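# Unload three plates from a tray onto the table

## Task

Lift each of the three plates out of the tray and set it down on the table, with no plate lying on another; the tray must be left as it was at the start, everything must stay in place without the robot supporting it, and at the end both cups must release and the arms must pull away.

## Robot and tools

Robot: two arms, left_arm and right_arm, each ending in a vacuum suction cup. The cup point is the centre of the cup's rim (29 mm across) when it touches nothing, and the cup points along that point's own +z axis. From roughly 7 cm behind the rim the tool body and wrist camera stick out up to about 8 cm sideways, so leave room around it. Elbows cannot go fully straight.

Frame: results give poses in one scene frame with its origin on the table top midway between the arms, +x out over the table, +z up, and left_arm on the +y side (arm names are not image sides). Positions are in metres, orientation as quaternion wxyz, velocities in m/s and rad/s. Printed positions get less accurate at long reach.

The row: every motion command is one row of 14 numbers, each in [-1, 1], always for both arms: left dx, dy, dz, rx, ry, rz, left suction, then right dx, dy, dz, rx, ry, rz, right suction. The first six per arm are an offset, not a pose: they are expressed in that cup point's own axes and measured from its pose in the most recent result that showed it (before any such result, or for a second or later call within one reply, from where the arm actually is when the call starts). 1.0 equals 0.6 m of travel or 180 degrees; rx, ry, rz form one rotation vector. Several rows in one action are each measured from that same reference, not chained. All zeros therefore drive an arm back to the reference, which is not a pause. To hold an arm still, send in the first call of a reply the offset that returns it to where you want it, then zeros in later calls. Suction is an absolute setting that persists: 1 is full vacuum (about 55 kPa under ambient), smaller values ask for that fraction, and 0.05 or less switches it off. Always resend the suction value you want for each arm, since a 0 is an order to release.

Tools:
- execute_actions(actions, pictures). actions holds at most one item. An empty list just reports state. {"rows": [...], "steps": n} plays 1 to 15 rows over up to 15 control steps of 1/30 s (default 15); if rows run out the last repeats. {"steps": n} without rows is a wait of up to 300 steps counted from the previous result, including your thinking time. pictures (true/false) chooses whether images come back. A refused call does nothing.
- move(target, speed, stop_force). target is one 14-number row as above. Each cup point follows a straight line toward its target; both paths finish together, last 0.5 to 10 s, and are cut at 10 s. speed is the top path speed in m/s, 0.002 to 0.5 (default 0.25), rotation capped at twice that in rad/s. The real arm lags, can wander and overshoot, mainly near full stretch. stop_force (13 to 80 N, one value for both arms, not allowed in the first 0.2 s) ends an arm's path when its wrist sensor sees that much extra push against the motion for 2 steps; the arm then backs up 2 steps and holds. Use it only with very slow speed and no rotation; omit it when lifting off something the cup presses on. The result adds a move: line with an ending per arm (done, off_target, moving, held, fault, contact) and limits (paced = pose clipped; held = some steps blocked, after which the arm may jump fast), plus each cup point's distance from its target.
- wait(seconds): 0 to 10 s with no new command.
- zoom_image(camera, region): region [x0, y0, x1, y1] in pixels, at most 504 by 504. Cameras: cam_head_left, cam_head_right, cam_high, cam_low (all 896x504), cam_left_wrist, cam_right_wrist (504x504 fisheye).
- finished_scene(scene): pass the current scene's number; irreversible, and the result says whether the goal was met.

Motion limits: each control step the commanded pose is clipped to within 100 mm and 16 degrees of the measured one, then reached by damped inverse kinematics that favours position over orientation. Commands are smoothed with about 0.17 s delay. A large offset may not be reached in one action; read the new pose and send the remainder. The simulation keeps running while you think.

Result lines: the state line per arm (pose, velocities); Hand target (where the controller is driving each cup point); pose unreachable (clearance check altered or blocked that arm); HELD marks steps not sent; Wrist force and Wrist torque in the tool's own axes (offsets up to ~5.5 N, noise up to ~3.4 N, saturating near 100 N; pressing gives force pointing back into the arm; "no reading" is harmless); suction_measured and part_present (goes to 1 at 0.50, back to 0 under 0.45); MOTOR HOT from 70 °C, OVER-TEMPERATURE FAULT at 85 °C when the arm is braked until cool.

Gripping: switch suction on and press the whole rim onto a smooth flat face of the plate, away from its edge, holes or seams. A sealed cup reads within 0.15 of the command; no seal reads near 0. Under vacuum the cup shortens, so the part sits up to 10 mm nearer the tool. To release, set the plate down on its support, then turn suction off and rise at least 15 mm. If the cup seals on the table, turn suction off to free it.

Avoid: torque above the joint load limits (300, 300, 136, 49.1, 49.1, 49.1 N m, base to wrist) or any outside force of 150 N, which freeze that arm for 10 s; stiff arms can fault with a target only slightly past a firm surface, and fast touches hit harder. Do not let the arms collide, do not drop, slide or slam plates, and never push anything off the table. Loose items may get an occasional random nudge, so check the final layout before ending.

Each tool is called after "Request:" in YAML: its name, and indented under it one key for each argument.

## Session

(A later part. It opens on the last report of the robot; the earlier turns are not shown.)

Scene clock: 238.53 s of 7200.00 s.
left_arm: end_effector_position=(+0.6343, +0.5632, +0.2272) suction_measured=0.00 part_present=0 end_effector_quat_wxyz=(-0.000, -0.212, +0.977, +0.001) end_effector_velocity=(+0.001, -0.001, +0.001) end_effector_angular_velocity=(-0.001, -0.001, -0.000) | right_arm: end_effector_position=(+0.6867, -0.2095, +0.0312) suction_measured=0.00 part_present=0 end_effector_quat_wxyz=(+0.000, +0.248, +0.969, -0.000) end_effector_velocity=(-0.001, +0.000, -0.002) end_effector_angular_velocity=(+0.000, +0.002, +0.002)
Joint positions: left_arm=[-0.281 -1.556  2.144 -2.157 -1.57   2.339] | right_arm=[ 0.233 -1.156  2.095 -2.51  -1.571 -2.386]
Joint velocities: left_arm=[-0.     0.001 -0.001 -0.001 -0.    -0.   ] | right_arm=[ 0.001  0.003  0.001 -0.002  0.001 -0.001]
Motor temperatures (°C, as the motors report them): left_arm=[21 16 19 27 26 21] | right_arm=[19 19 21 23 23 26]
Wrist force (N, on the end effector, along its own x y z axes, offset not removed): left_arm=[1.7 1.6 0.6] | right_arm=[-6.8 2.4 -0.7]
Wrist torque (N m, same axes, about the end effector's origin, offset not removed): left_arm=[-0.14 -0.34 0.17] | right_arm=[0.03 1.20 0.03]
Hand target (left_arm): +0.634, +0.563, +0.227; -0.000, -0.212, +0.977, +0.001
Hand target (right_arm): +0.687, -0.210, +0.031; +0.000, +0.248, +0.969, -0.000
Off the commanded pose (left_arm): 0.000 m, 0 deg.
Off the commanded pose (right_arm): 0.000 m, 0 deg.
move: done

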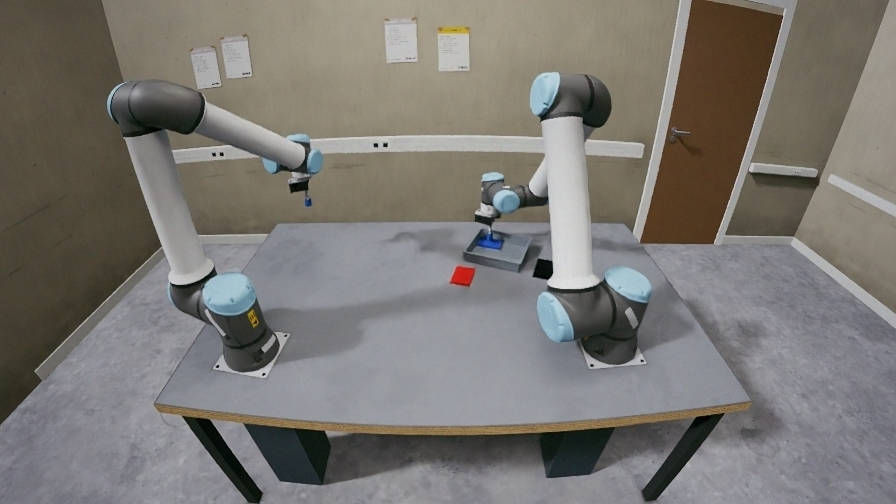

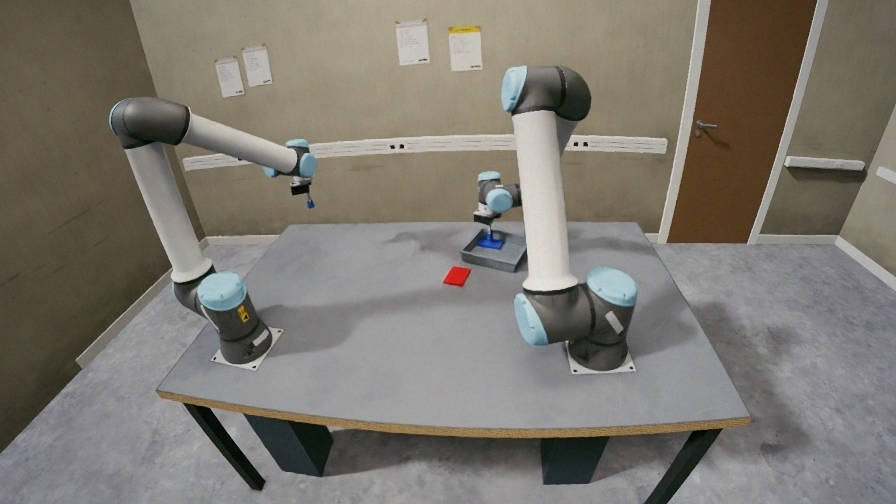

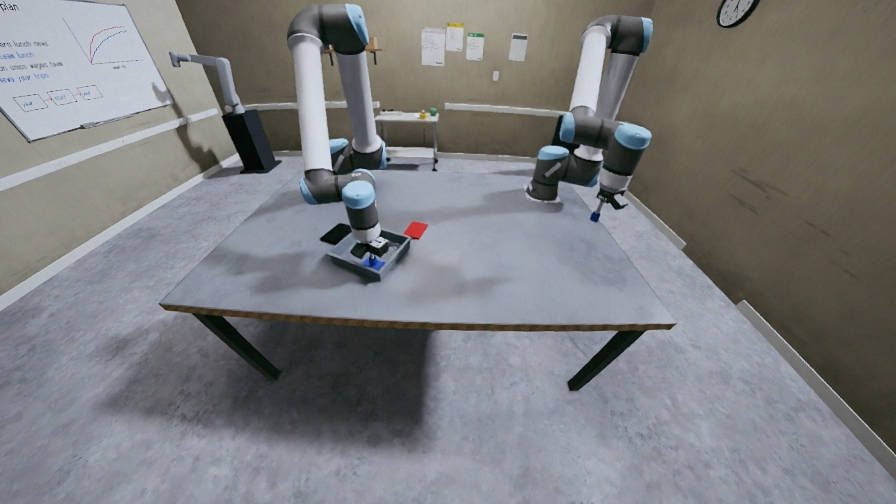

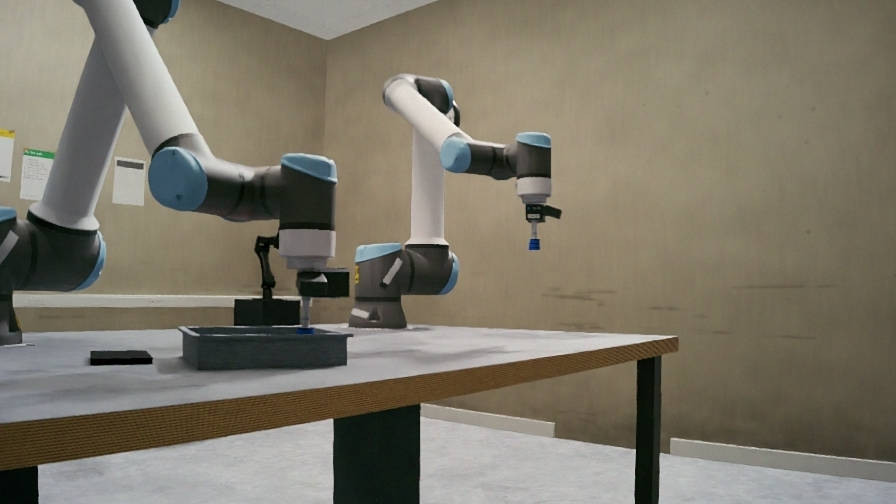

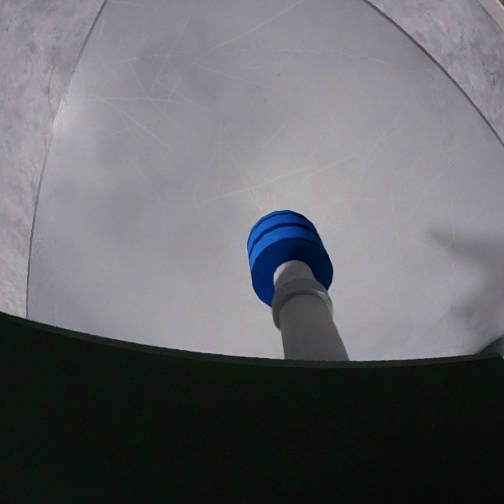

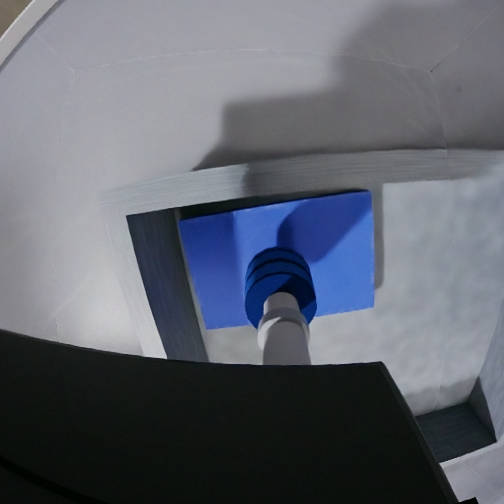

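Request:
move:
  target: [0,0,0,0,0,0,0, 0.002,-0.002,0.035,0,0,0,1]
  speed: 0.02
  stop_force: 13

Request:
move:
  target: [0,0,0,0,0,0,0, 0.0083,-0.0083,-0.1133,0,0,0,1]
  speed: 0.1

Request:
move:
  target: [0,0,0,0,0,0,0, 0.125,0.30,0,0,0,0,1]
  speed: 0.2

Request:
move:
  target: [0,0,0,0,0,0,0, 0,0,0.1167,0,0,0,1]
  speed: 0.12

Request:
move:
  target: [0,0,0,0,0,0,0, 0,0,0.025,0,0,0,1]
  speed: 0.004
  stop_force: 13

Request:
move:
  target: [0,0,0,0,0,0,0, 0,0,-0.3,0,0,0,0]
  speed: 0.2

Scene clock: 248.30 s of 7200.00 s.
left_arm: end_effector_position=(+0.6343, +0.5632, +0.2272) suction_measured=0.00 part_present=0 end_effector_quat_wxyz=(-0.000, -0.212, +0.977, +0.001) end_effector_velocity=(+0.000, -0.000, +0.001) end_effector_angular_velocity=(-0.001, -0.001, +0.001) | right_arm: end_effector_position=(+0.6851, -0.2100, +0.0104) suction_measured=0.53 part_present=1 end_effector_quat_wxyz=(+0.000, +0.248, +0.969, -0.000) end_effector_velocity=(-0.000, -0.000, -0.002) end_effector_angular_velocity=(+0.001, +0.001, -0.001)
Joint positions: left_arm=[-0.281 -1.556  2.144 -2.157 -1.57   2.339] | right_arm=[ 0.233 -1.126  2.104 -2.55  -1.571 -2.386]
Joint velocities: left_arm=[ 0.    -0.001 -0.001  0.001 -0.001 -0.   ] | right_arm=[-0.     0.003  0.001 -0.003  0.001  0.001]
Motor temperatures (°C, as the motors report them): left_arm=[21 16 19 27 26 21] | right_arm=[19 19 21 23 23 26]
Wrist force (N, on the end effector, along its own x y z axes, offset not removed): left_arm=[0.2 2.4 -0.5] | right_arm=[-2.9 0.5 -1.6]
Wrist torque (N m, same axes, about the end effector's origin, offset not removed): left_arm=[0.00 -0.27 0.21] | right_arm=[-0.01 0.58 0.11]
Hand target (left_arm): +0.634, +0.563, +0.227; -0.000, -0.212, +0.977, +0.001
Hand target (right_arm): +0.685, -0.210, +0.010; +0.000, +0.248, +0.969, -0.000
Off the commanded pose (left_arm): 0.000 m, 0 deg.
Off the commanded pose (right_arm): 0.000 m, 0 deg.
After step 90, 5.43 s passed at rest.
move: done

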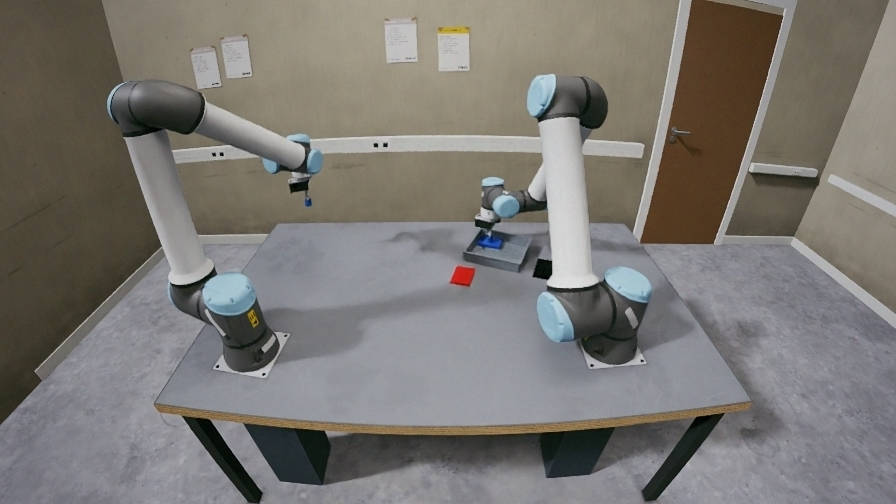

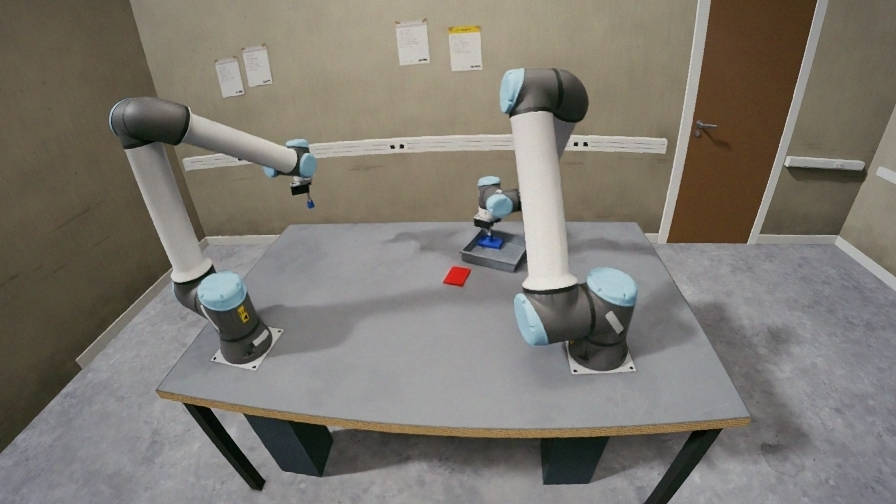

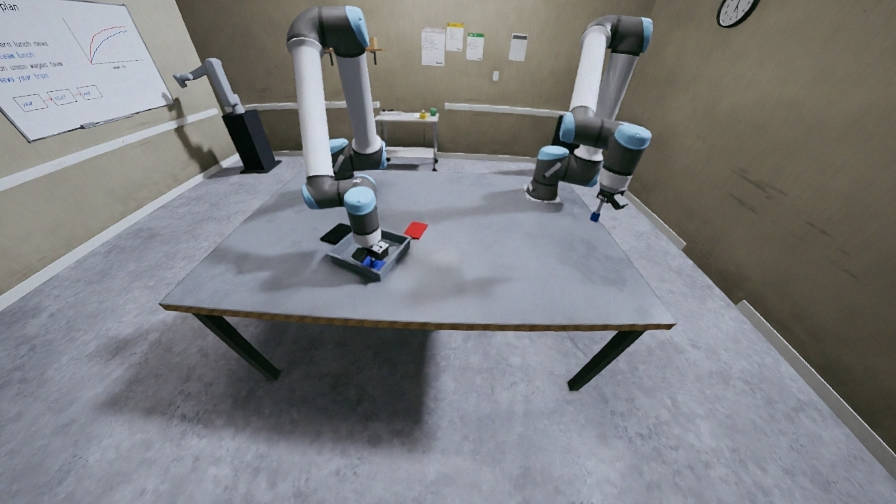

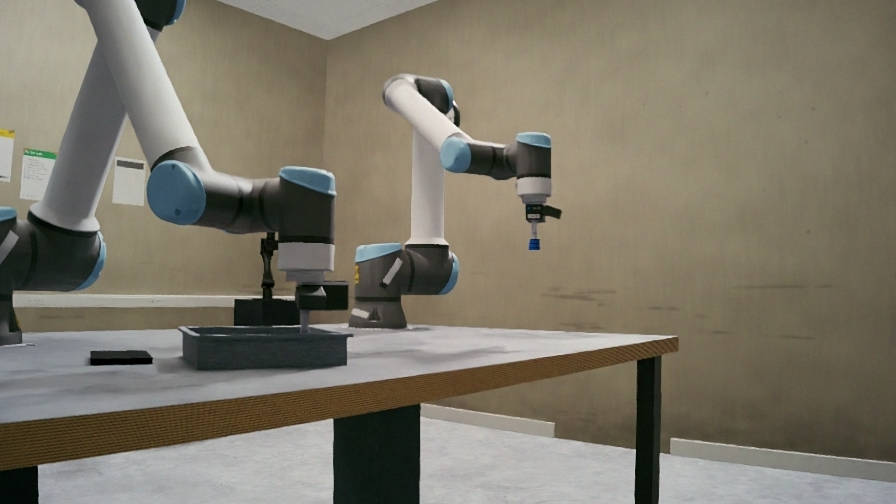

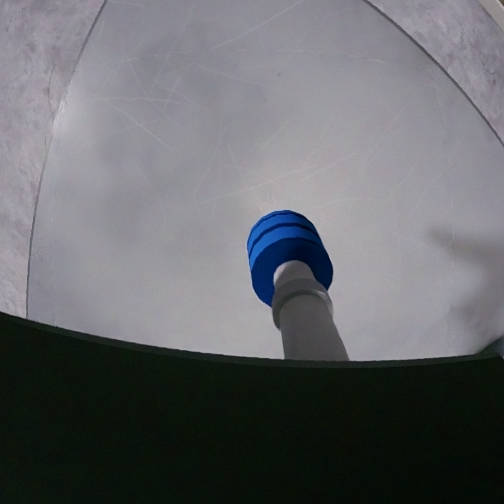

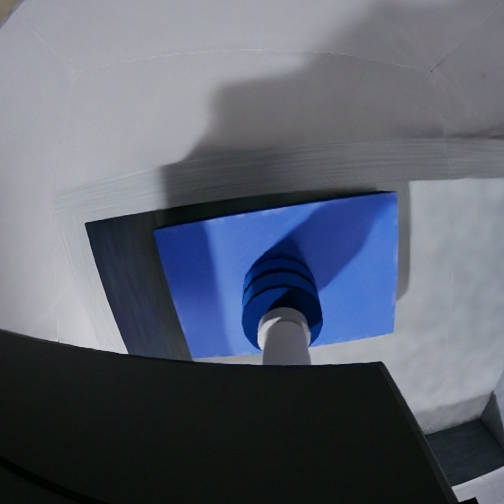

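Scene clock: 249.43 s of 7200.00 s.
left_arm: end_effector_position=(+0.6343, +0.5632, +0.2272) suction_measured=0.00 part_present=0 end_effector_quat_wxyz=(-0.000, -0.212, +0.977, +0.001) end_effector_velocity=(+0.000, -0.000, +0.001) end_effector_angular_velocity=(-0.000, -0.001, +0.000) | right_arm: end_effector_position=(+0.6783, -0.2120, +0.0782) suction_measured=0.98 part_present=1 end_effector_quat_wxyz=(+0.000, +0.248, +0.969, -0.000) end_effector_velocity=(-0.001, +0.000, +0.002) end_effector_angular_velocity=(-0.000, +0.001, +0.000)
Joint positions: left_arm=[-0.281 -1.556  2.144 -2.157 -1.57   2.339] | right_arm=[ 0.232 -1.236  2.093 -2.428 -1.571 -2.386]
Joint velocities: left_arm=[-0.    -0.    -0.001  0.    -0.    -0.   ] | right_arm=[ 0.001 -0.003 -0.     0.004 -0.     0.   ]
Motor temperatures (°C, as the motors report them): left_arm=[21 16 19 27 26 21] | right_arm=[19 19 21 23 23 26]
Wrist force (N, on the end effector, along its own x y z axes, offset not removed): left_arm=[1.0 2.4 -2.8] | right_arm=[-7.5 1.9 -0.3]
Wrist torque (N m, same axes, about the end effector's origin, offset not removed): left_arm=[0.01 -0.29 0.18] | right_arm=[0.25 1.07 -0.06]
Hand target (left_arm): +0.634, +0.563, +0.227; -0.000, -0.212, +0.977, +0.001
Hand target (right_arm): +0.678, -0.212, +0.078; +0.000, +0.248, +0.969, -0.000
Off the commanded pose (left_arm): 0.000 m, 0 deg.
Off the commanded pose (right_arm): 0.000 m, 0 deg.
move: done

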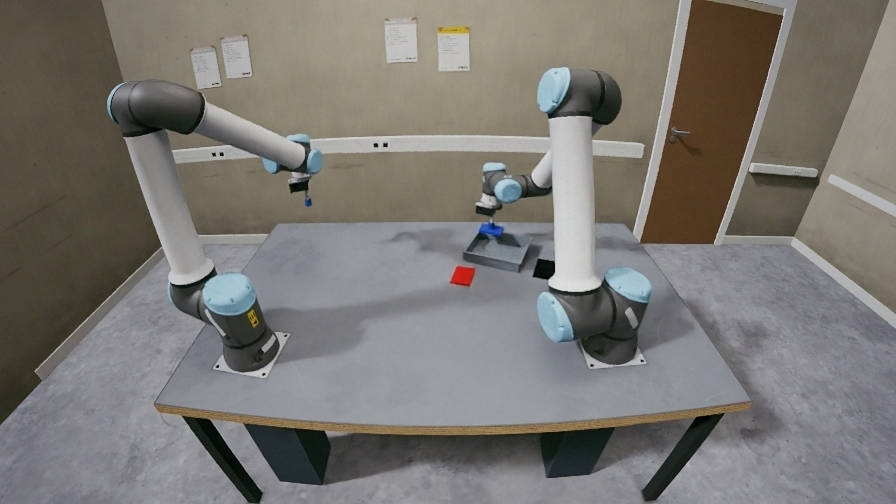

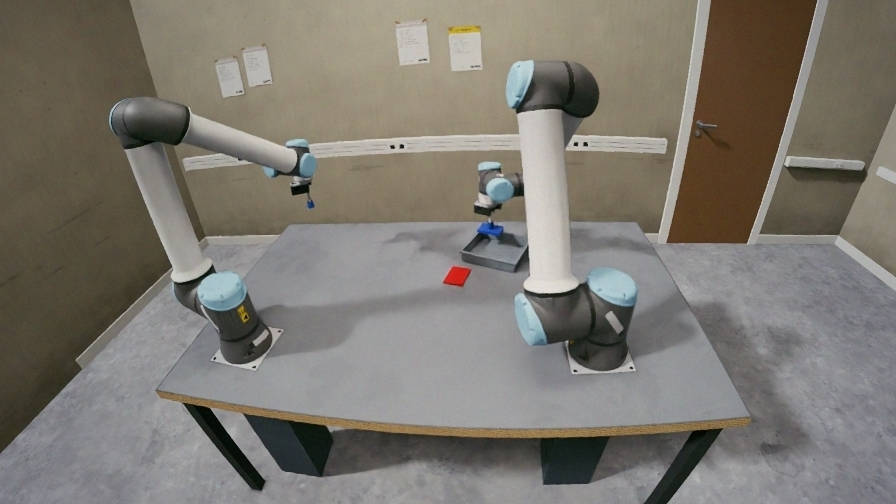

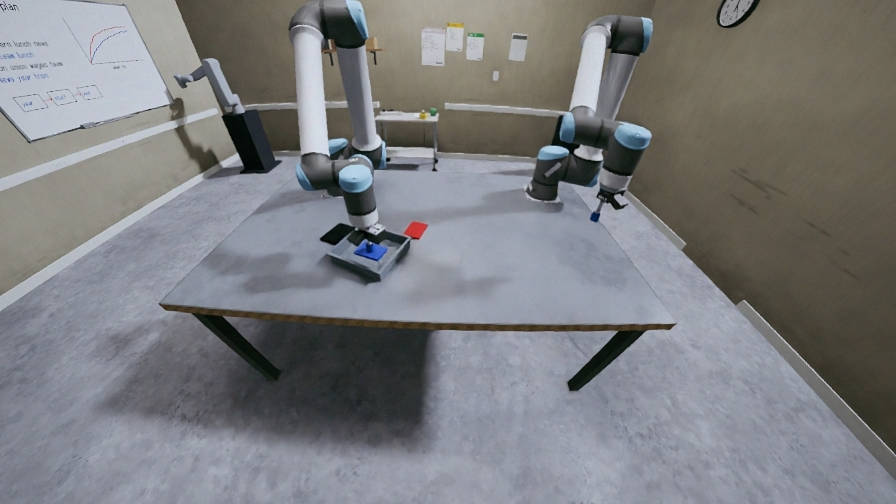

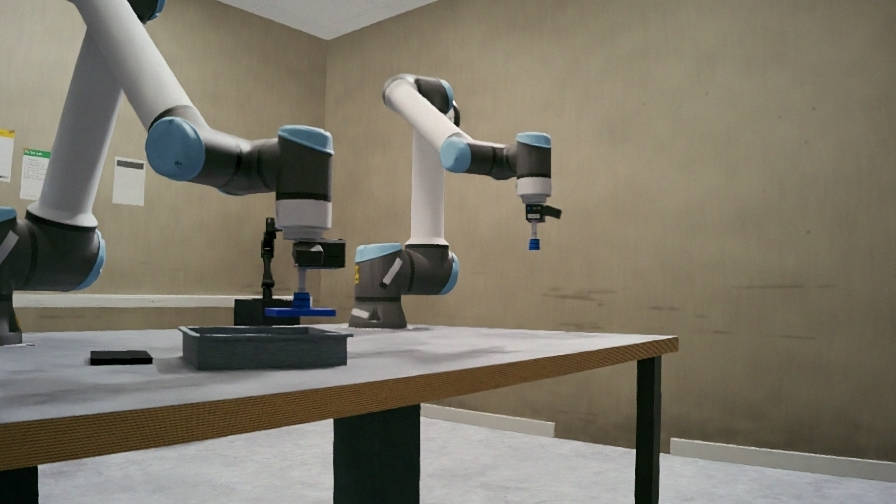

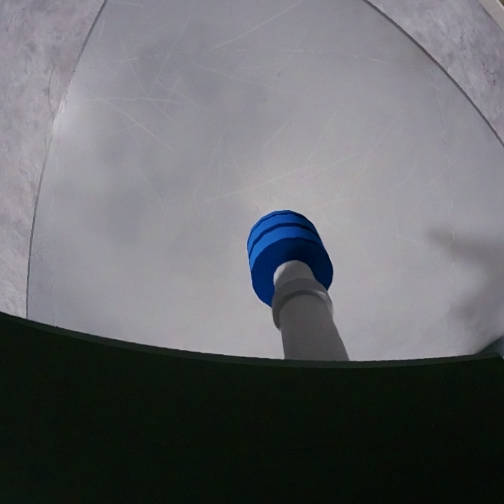

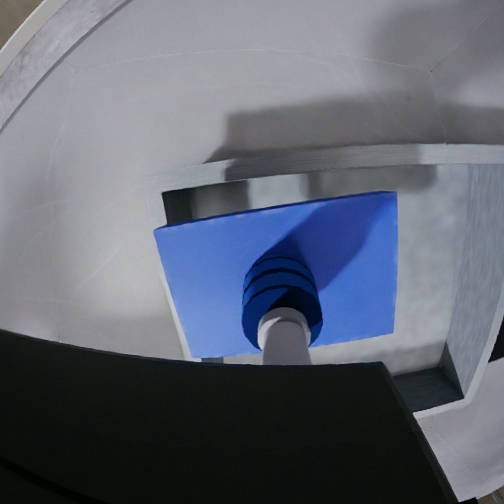

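Scene clock: 250.97 s of 7200.00 s.
left_arm: end_effector_position=(+0.6343, +0.5632, +0.2272) suction_measured=0.00 part_present=0 end_effector_quat_wxyz=(-0.000, -0.212, +0.977, +0.001) end_effector_velocity=(+0.001, -0.000, -0.000) end_effector_angular_velocity=(+0.001, +0.000, -0.000) | right_arm: end_effector_position=(+0.6992, -0.0183, +0.0783) suction_measured=1.00 part_present=1 end_effector_quat_wxyz=(+0.000, +0.248, +0.969, -0.000) end_effector_velocity=(+0.001, +0.001, +0.000) end_effector_angular_velocity=(-0.000, +0.000, -0.000)
Joint positions: left_arm=[-0.281 -1.556  2.144 -2.157 -1.57   2.339] | right_arm=[ 0.461 -1.077  1.835 -2.329 -1.571 -2.158]
Joint velocities: left_arm=[-0.     0.001 -0.001  0.     0.    -0.   ] | right_arm=[ 0.001  0.001 -0.003  0.002  0.     0.001]
Motor temperatures (°C, as the motors report them): left_arm=[21 16 19 27 26 21] | right_arm=[19 19 21 23 23 26]
Wrist force (N, on the end effector, along its own x y z axes, offset not removed): left_arm=[0.4 0.9 -1.4] | right_arm=[-3.9 4.1 5.1]
Wrist torque (N m, same axes, about the end effector's origin, offset not removed): left_arm=[-0.22 -0.22 0.22] | right_arm=[0.64 0.62 0.06]
Hand target (left_arm): +0.634, +0.563, +0.227; -0.000, -0.212, +0.977, +0.001
Hand target (right_arm): +0.699, -0.018, +0.078; +0.000, +0.248, +0.969, -0.000
Off the commanded pose (left_arm): 0.000 m, 0 deg.
Off the commanded pose (right_arm): 0.000 m, 0 deg.
move: done

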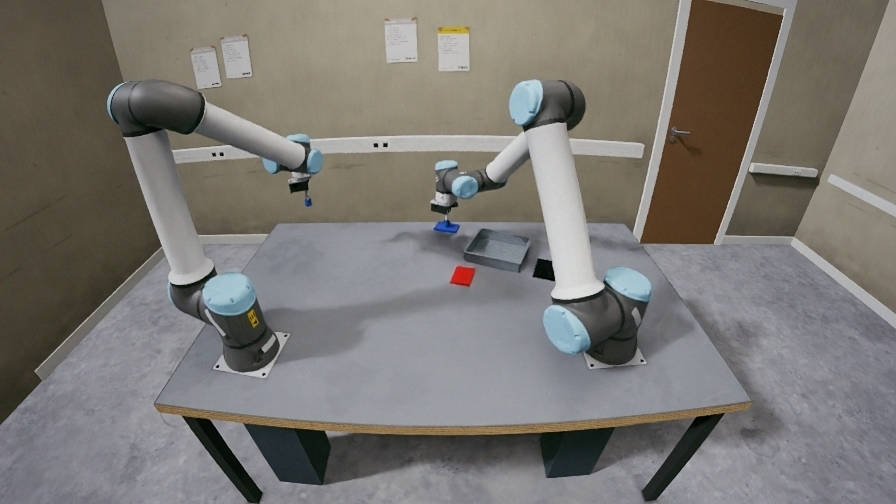

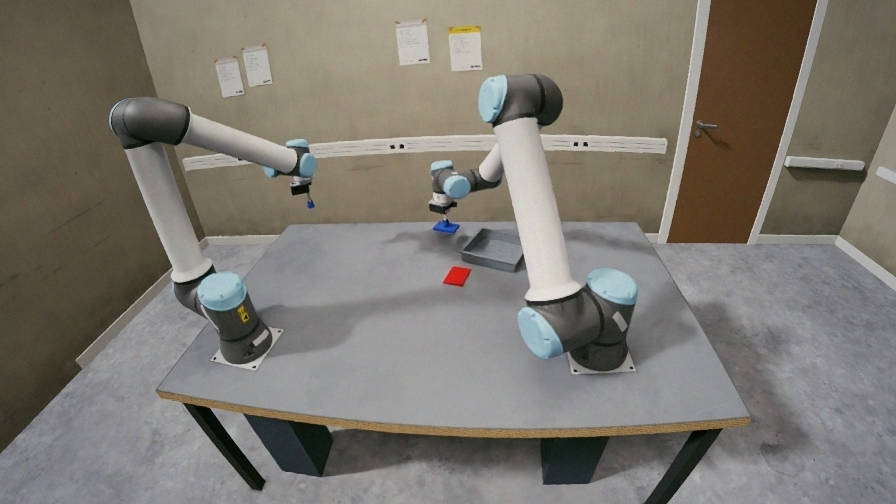

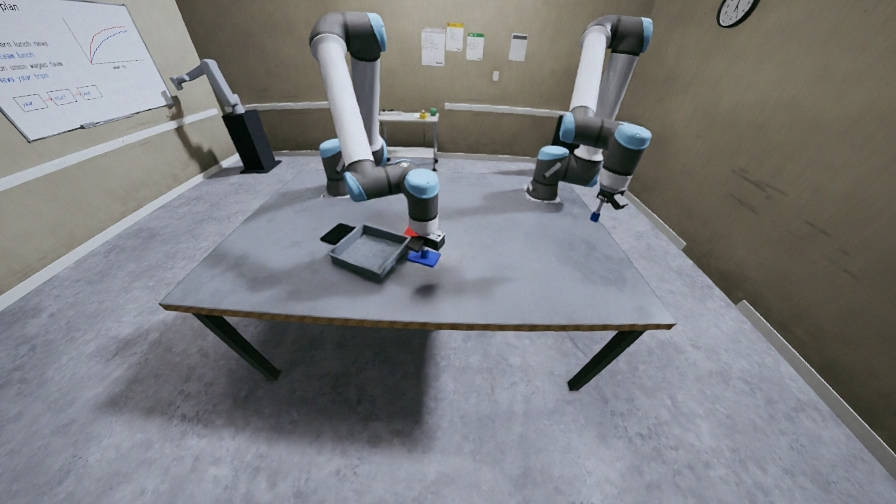

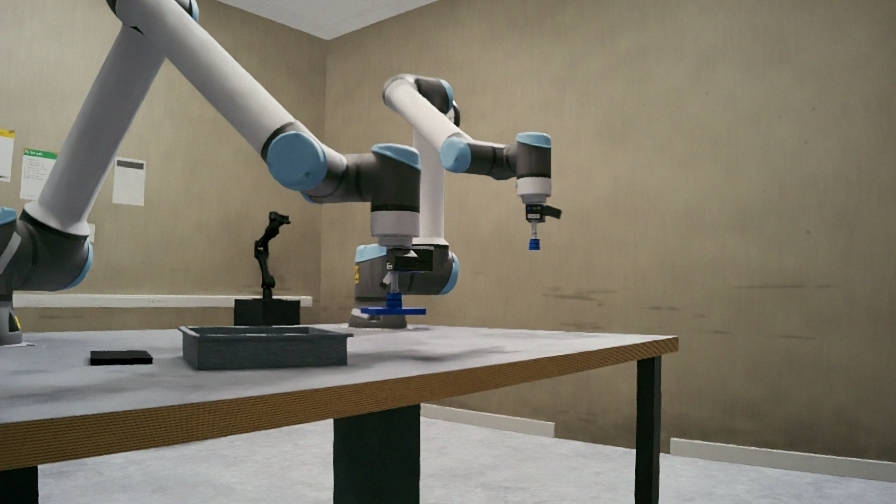

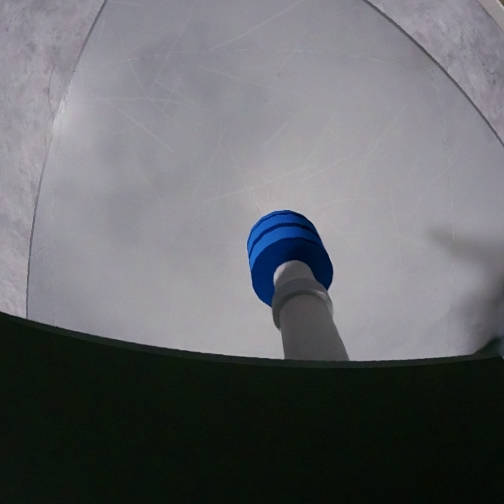

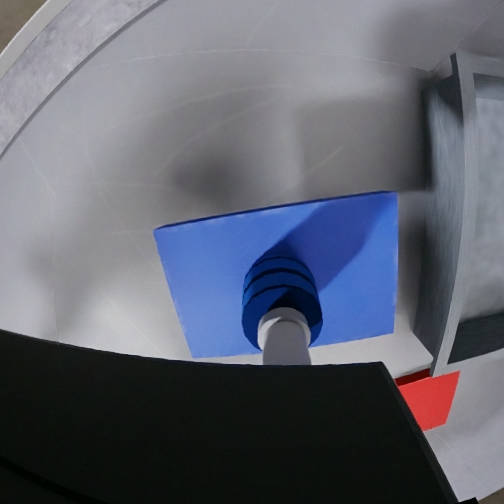

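Scene clock: 252.00 s of 7200.00 s.
left_arm: end_effector_position=(+0.6343, +0.5632, +0.2272) suction_measured=0.00 part_present=0 end_effector_quat_wxyz=(-0.000, -0.212, +0.977, +0.001) end_effector_velocity=(-0.000, +0.000, -0.000) end_effector_angular_velocity=(-0.001, +0.000, +0.001) | right_arm: end_effector_position=(+0.6993, -0.0183, +0.0085) suction_measured=1.00 part_present=1 end_effector_quat_wxyz=(+0.000, +0.248, +0.969, -0.000) end_effector_velocity=(+0.000, +0.000, -0.002) end_effector_angular_velocity=(+0.001, +0.000, +0.000)
Joint positions: left_arm=[-0.281 -1.556  2.144 -2.157 -1.57   2.339] | right_arm=[ 0.461 -0.991  1.858 -2.438 -1.571 -2.158]
Joint velocities: left_arm=[ 0.001 -0.     0.    -0.    -0.001  0.   ] | right_arm=[-0.     0.002  0.    -0.003  0.    -0.001]
Motor temperatures (°C, as the motors report them): left_arm=[21 16 19 27 26 21] | right_arm=[19 19 21 23 23 26]
Wrist force (N, on the end effector, along its own x y z axes, offset not removed): left_arm=[-0.2 1.6 -1.1] | right_arm=[-6.9 0.8 2.6]
Wrist torque (N m, same axes, about the end effector's origin, offset not removed): left_arm=[-0.11 -0.21 0.17] | right_arm=[0.23 1.04 0.13]
Hand target (left_arm): +0.634, +0.563, +0.227; -0.000, -0.212, +0.977, +0.001
Hand target (right_arm): +0.699, -0.018, +0.008; +0.000, +0.248, +0.969, -0.000
Off the commanded pose (left_arm): 0.000 m, 0 deg.
Off the commanded pose (right_arm): 0.000 m, 0 deg.
move: done

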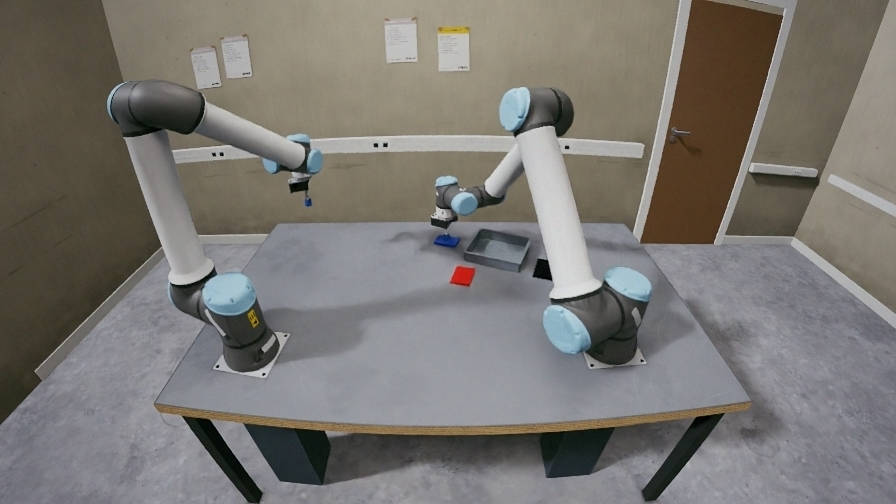

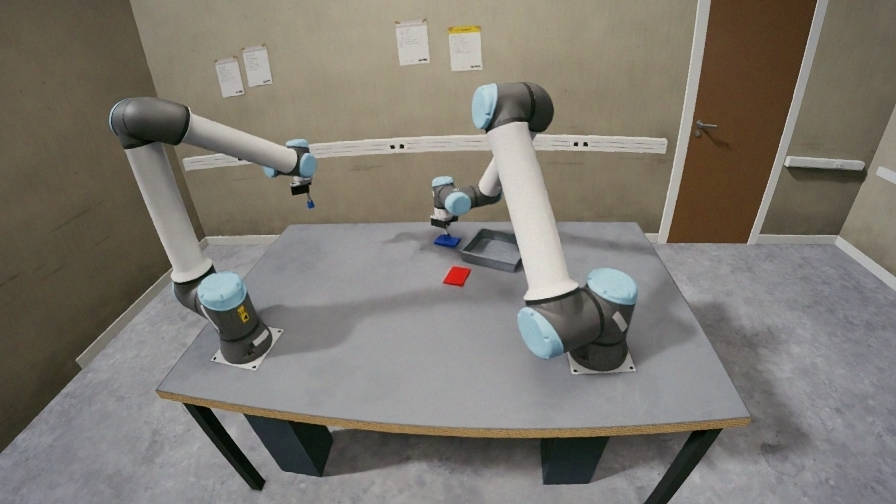

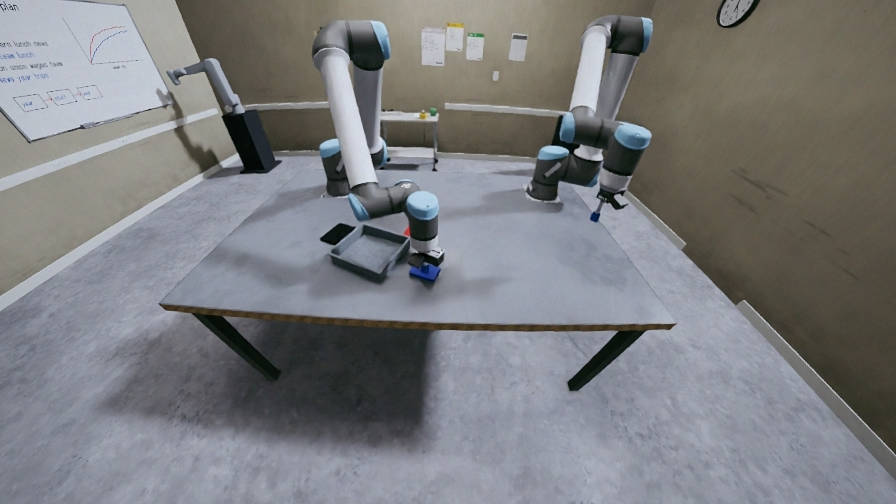

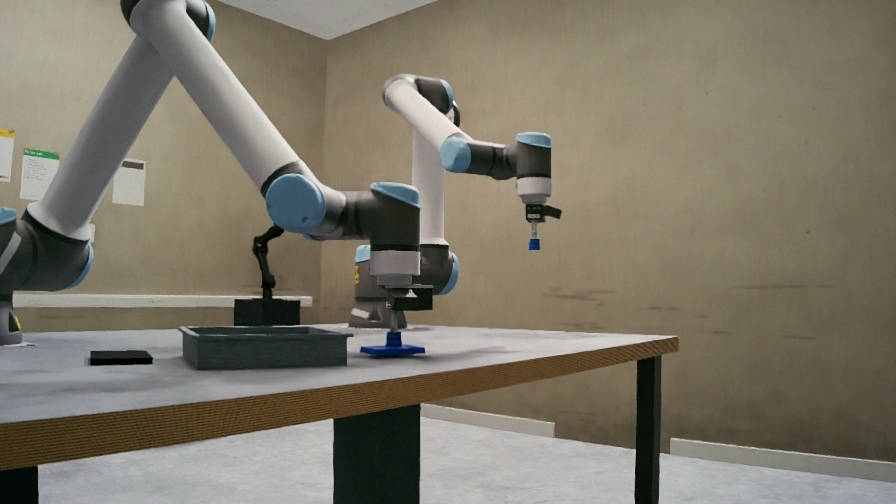

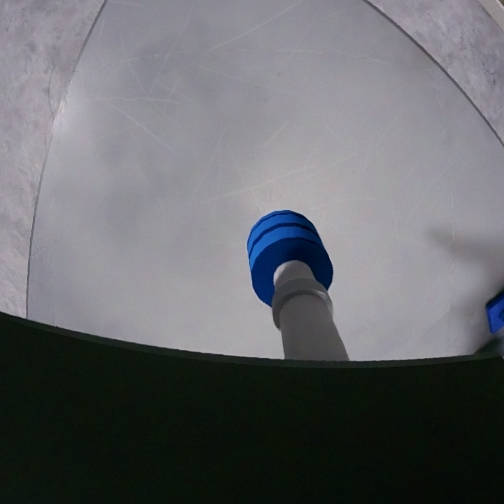

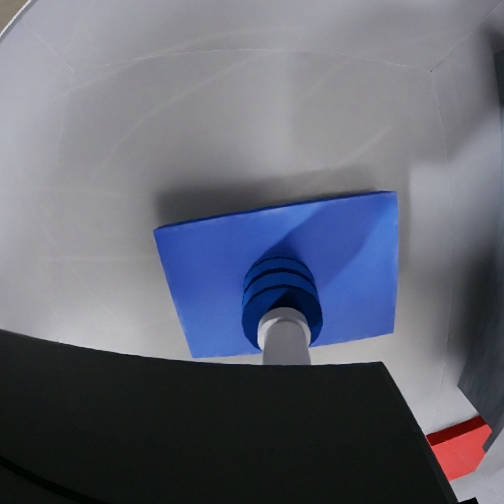

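Scene clock: 254.10 s of 7200.00 s.
left_arm: end_effector_position=(+0.6343, +0.5632, +0.2272) suction_measured=0.00 part_present=0 end_effector_quat_wxyz=(-0.000, -0.212, +0.977, +0.001) end_effector_velocity=(-0.000, +0.000, -0.001) end_effector_angular_velocity=(+0.001, +0.001, -0.001) | right_arm: end_effector_position=(+0.6994, -0.0182, +0.0016) suction_measured=0.99 part_present=1 end_effector_quat_wxyz=(+0.000, +0.248, +0.969, -0.000) end_effector_velocity=(+0.000, -0.001, +0.001) end_effector_angular_velocity=(-0.001, +0.001, -0.001)
Joint positions: left_arm=[-0.281 -1.556  2.144 -2.157 -1.57   2.339] | right_arm=[ 0.461 -0.982  1.86  -2.449 -1.571 -2.158]
Joint velocities: left_arm=[-0.     0.001  0.001 -0.001  0.001  0.001] | right_arm=[-0.    -0.002 -0.001  0.004 -0.001  0.   ]
Motor temperatures (°C, as the motors report them): left_arm=[21 16 19 27 26 21] | right_arm=[19 19 21 23 23 26]
Wrist force (N, on the end effector, along its own x y z axes, offset not removed): left_arm=[1.1 0.7 -0.3] | right_arm=[-7.1 1.9 -23.8]
Wrist torque (N m, same axes, about the end effector's origin, offset not removed): left_arm=[-0.24 -0.32 0.13] | right_arm=[0.52 1.36 0.06]
Hand target (left_arm): +0.634, +0.563, +0.227; -0.000, -0.212, +0.977, +0.001
Hand target (right_arm): +0.699, -0.018, +0.002; +0.000, +0.248, +0.969, -0.000
Off the commanded pose (left_arm): 0.000 m, 0 deg.
Off the commanded pose (right_arm): 0.008 m, 0 deg.
move: contact (right_arm)

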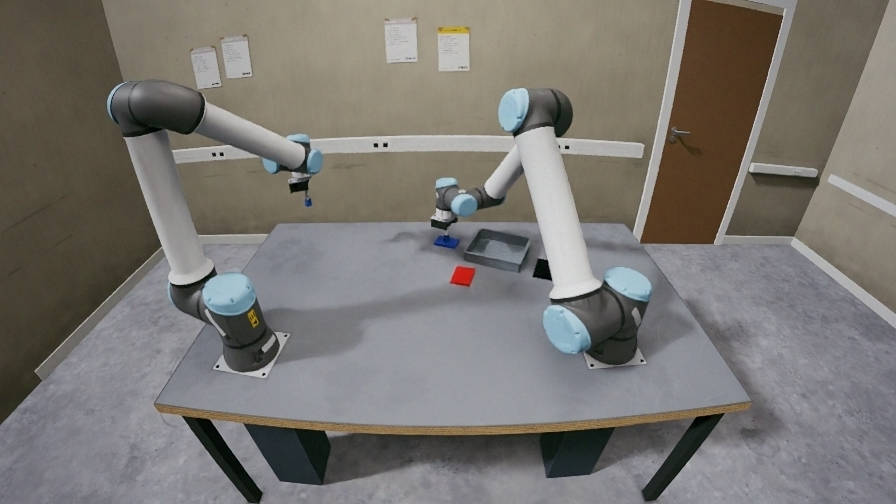

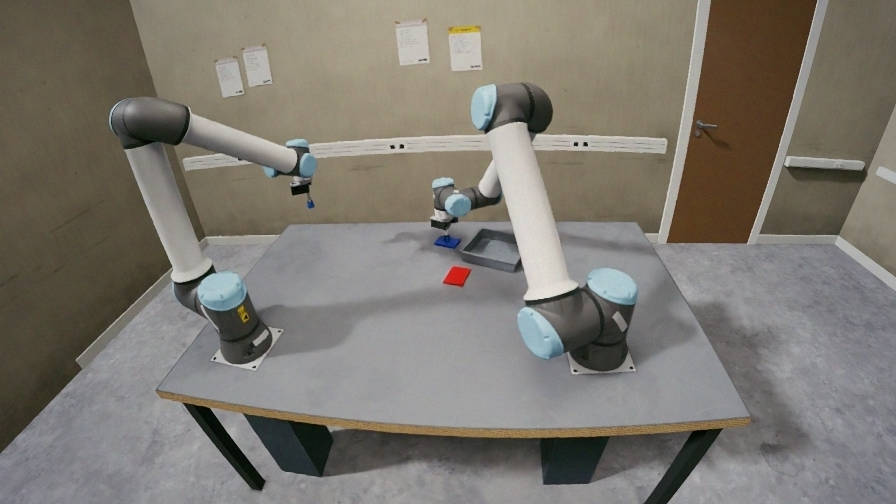

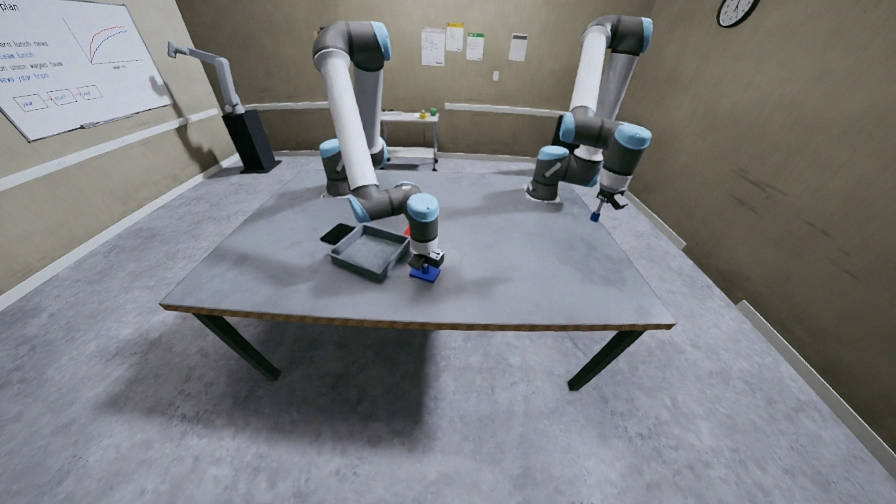

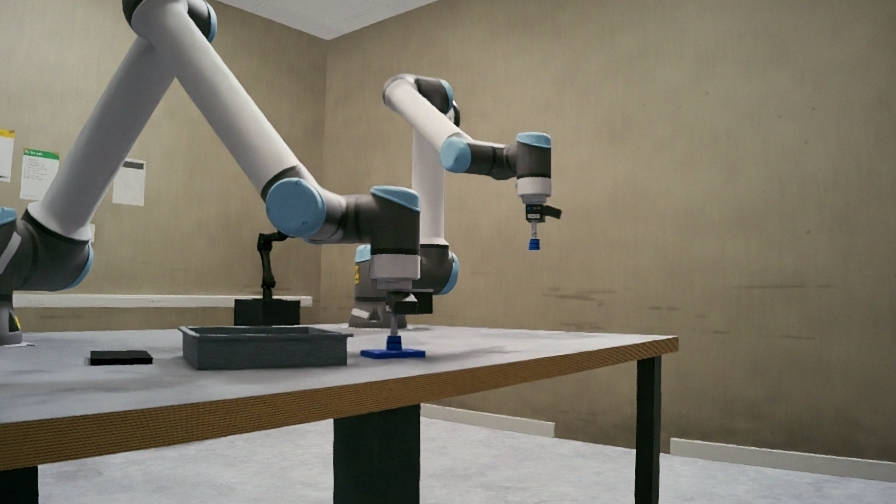

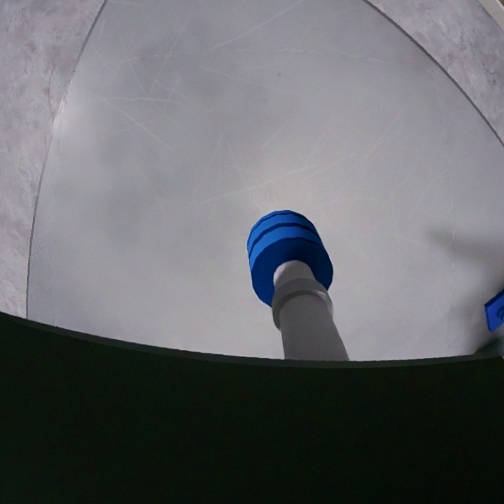

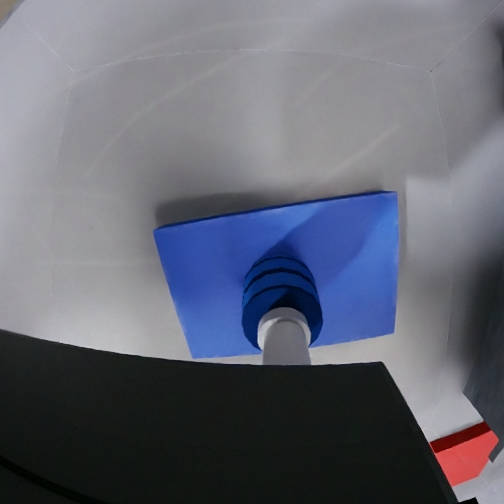

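Scene clock: 255.53 s of 7200.00 s.
left_arm: end_effector_position=(+0.6343, +0.5632, +0.2272) suction_measured=0.00 part_present=0 end_effector_quat_wxyz=(-0.000, -0.212, +0.977, +0.001) end_effector_velocity=(+0.001, -0.001, +0.001) end_effector_angular_velocity=(-0.003, -0.002, -0.001) | right_arm: end_effector_position=(+0.6991, -0.0183, +0.1814) suction_measured=0.00 part_present=0 end_effector_quat_wxyz=(+0.000, +0.248, +0.969, -0.000) end_effector_velocity=(-0.001, +0.000, +0.002) end_effector_angular_velocity=(+0.001, +0.003, +0.001)
Joint positions: left_arm=[-0.281 -1.556  2.144 -2.157 -1.57   2.339] | right_arm=[ 0.461 -1.185  1.776 -2.161 -1.571 -2.158]
Joint velocities: left_arm=[-0.    -0.    -0.001 -0.001 -0.002  0.   ] | right_arm=[ 0.    -0.002 -0.001  0.006  0.002 -0.001]
Motor temperatures (°C, as the motors report them): left_arm=[21 16 19 27 26 21] | right_arm=[19 19 21 23 23 26]
Wrist force (N, on the end effector, along its own x y z axes, offset not removed): left_arm=[-0.4 0.8 -1.5] | right_arm=[-1.7 4.5 4.1]
Wrist torque (N m, same axes, about the end effector's origin, offset not removed): left_arm=[-0.25 -0.17 0.17] | right_arm=[0.68 0.21 0.04]
Hand target (left_arm): +0.634, +0.563, +0.227; -0.000, -0.212, +0.977, +0.001
Hand target (right_arm): +0.699, -0.018, +0.182; +0.000, +0.248, +0.969, -0.000
Off the commanded pose (left_arm): 0.000 m, 0 deg.
Off the commanded pose (right_arm): 0.000 m, 0 deg.
move: done

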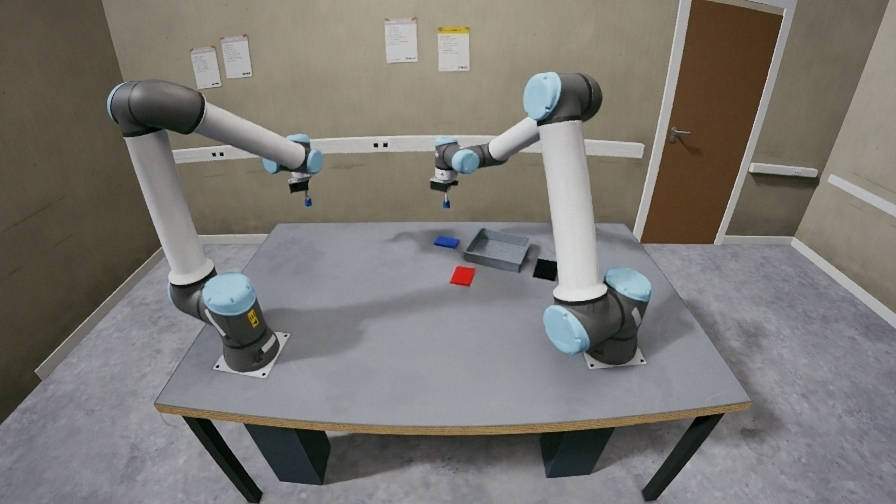

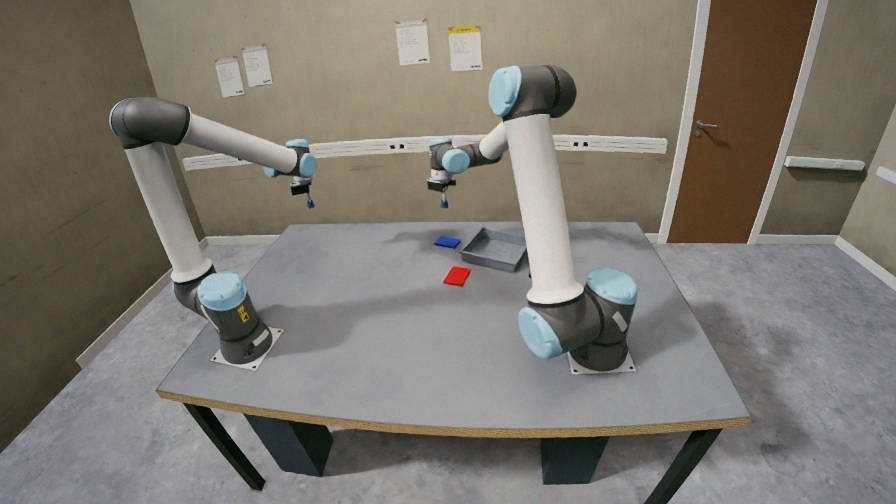

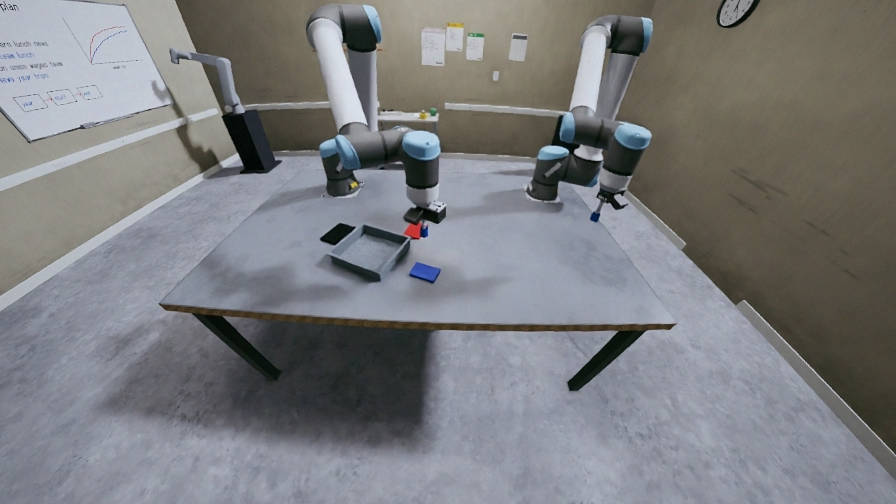

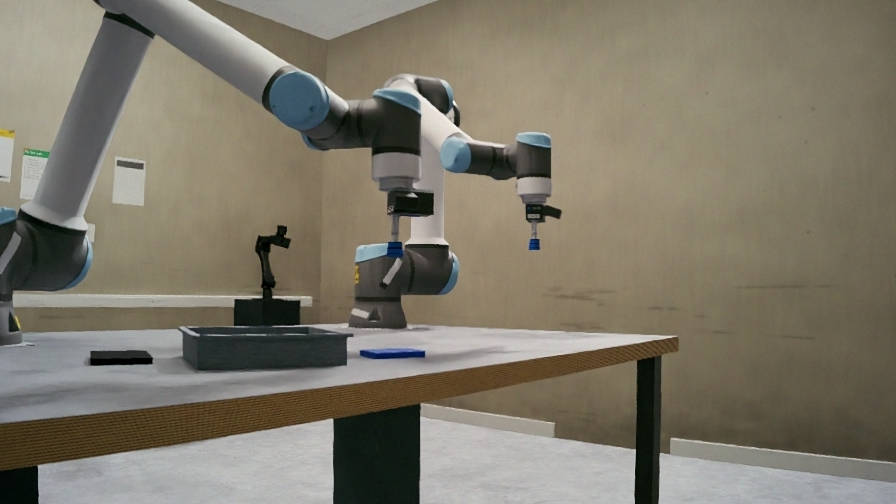

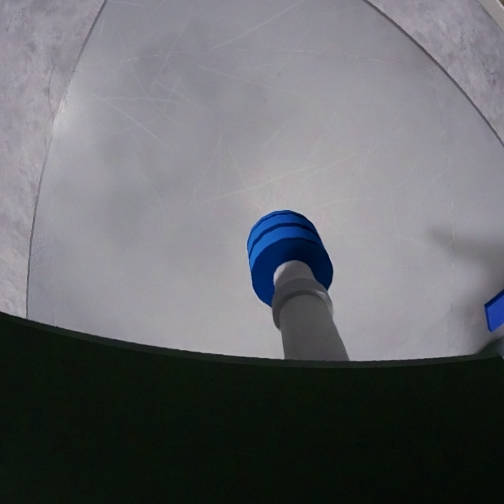

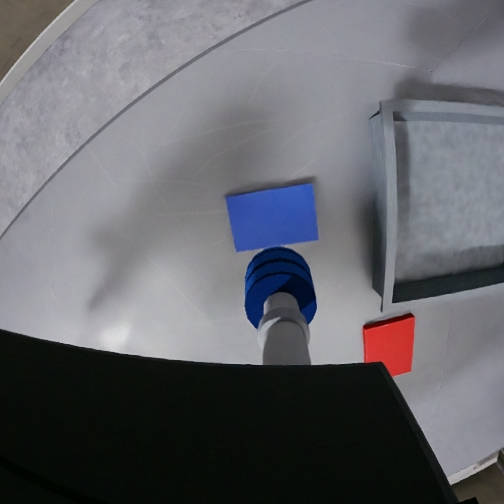

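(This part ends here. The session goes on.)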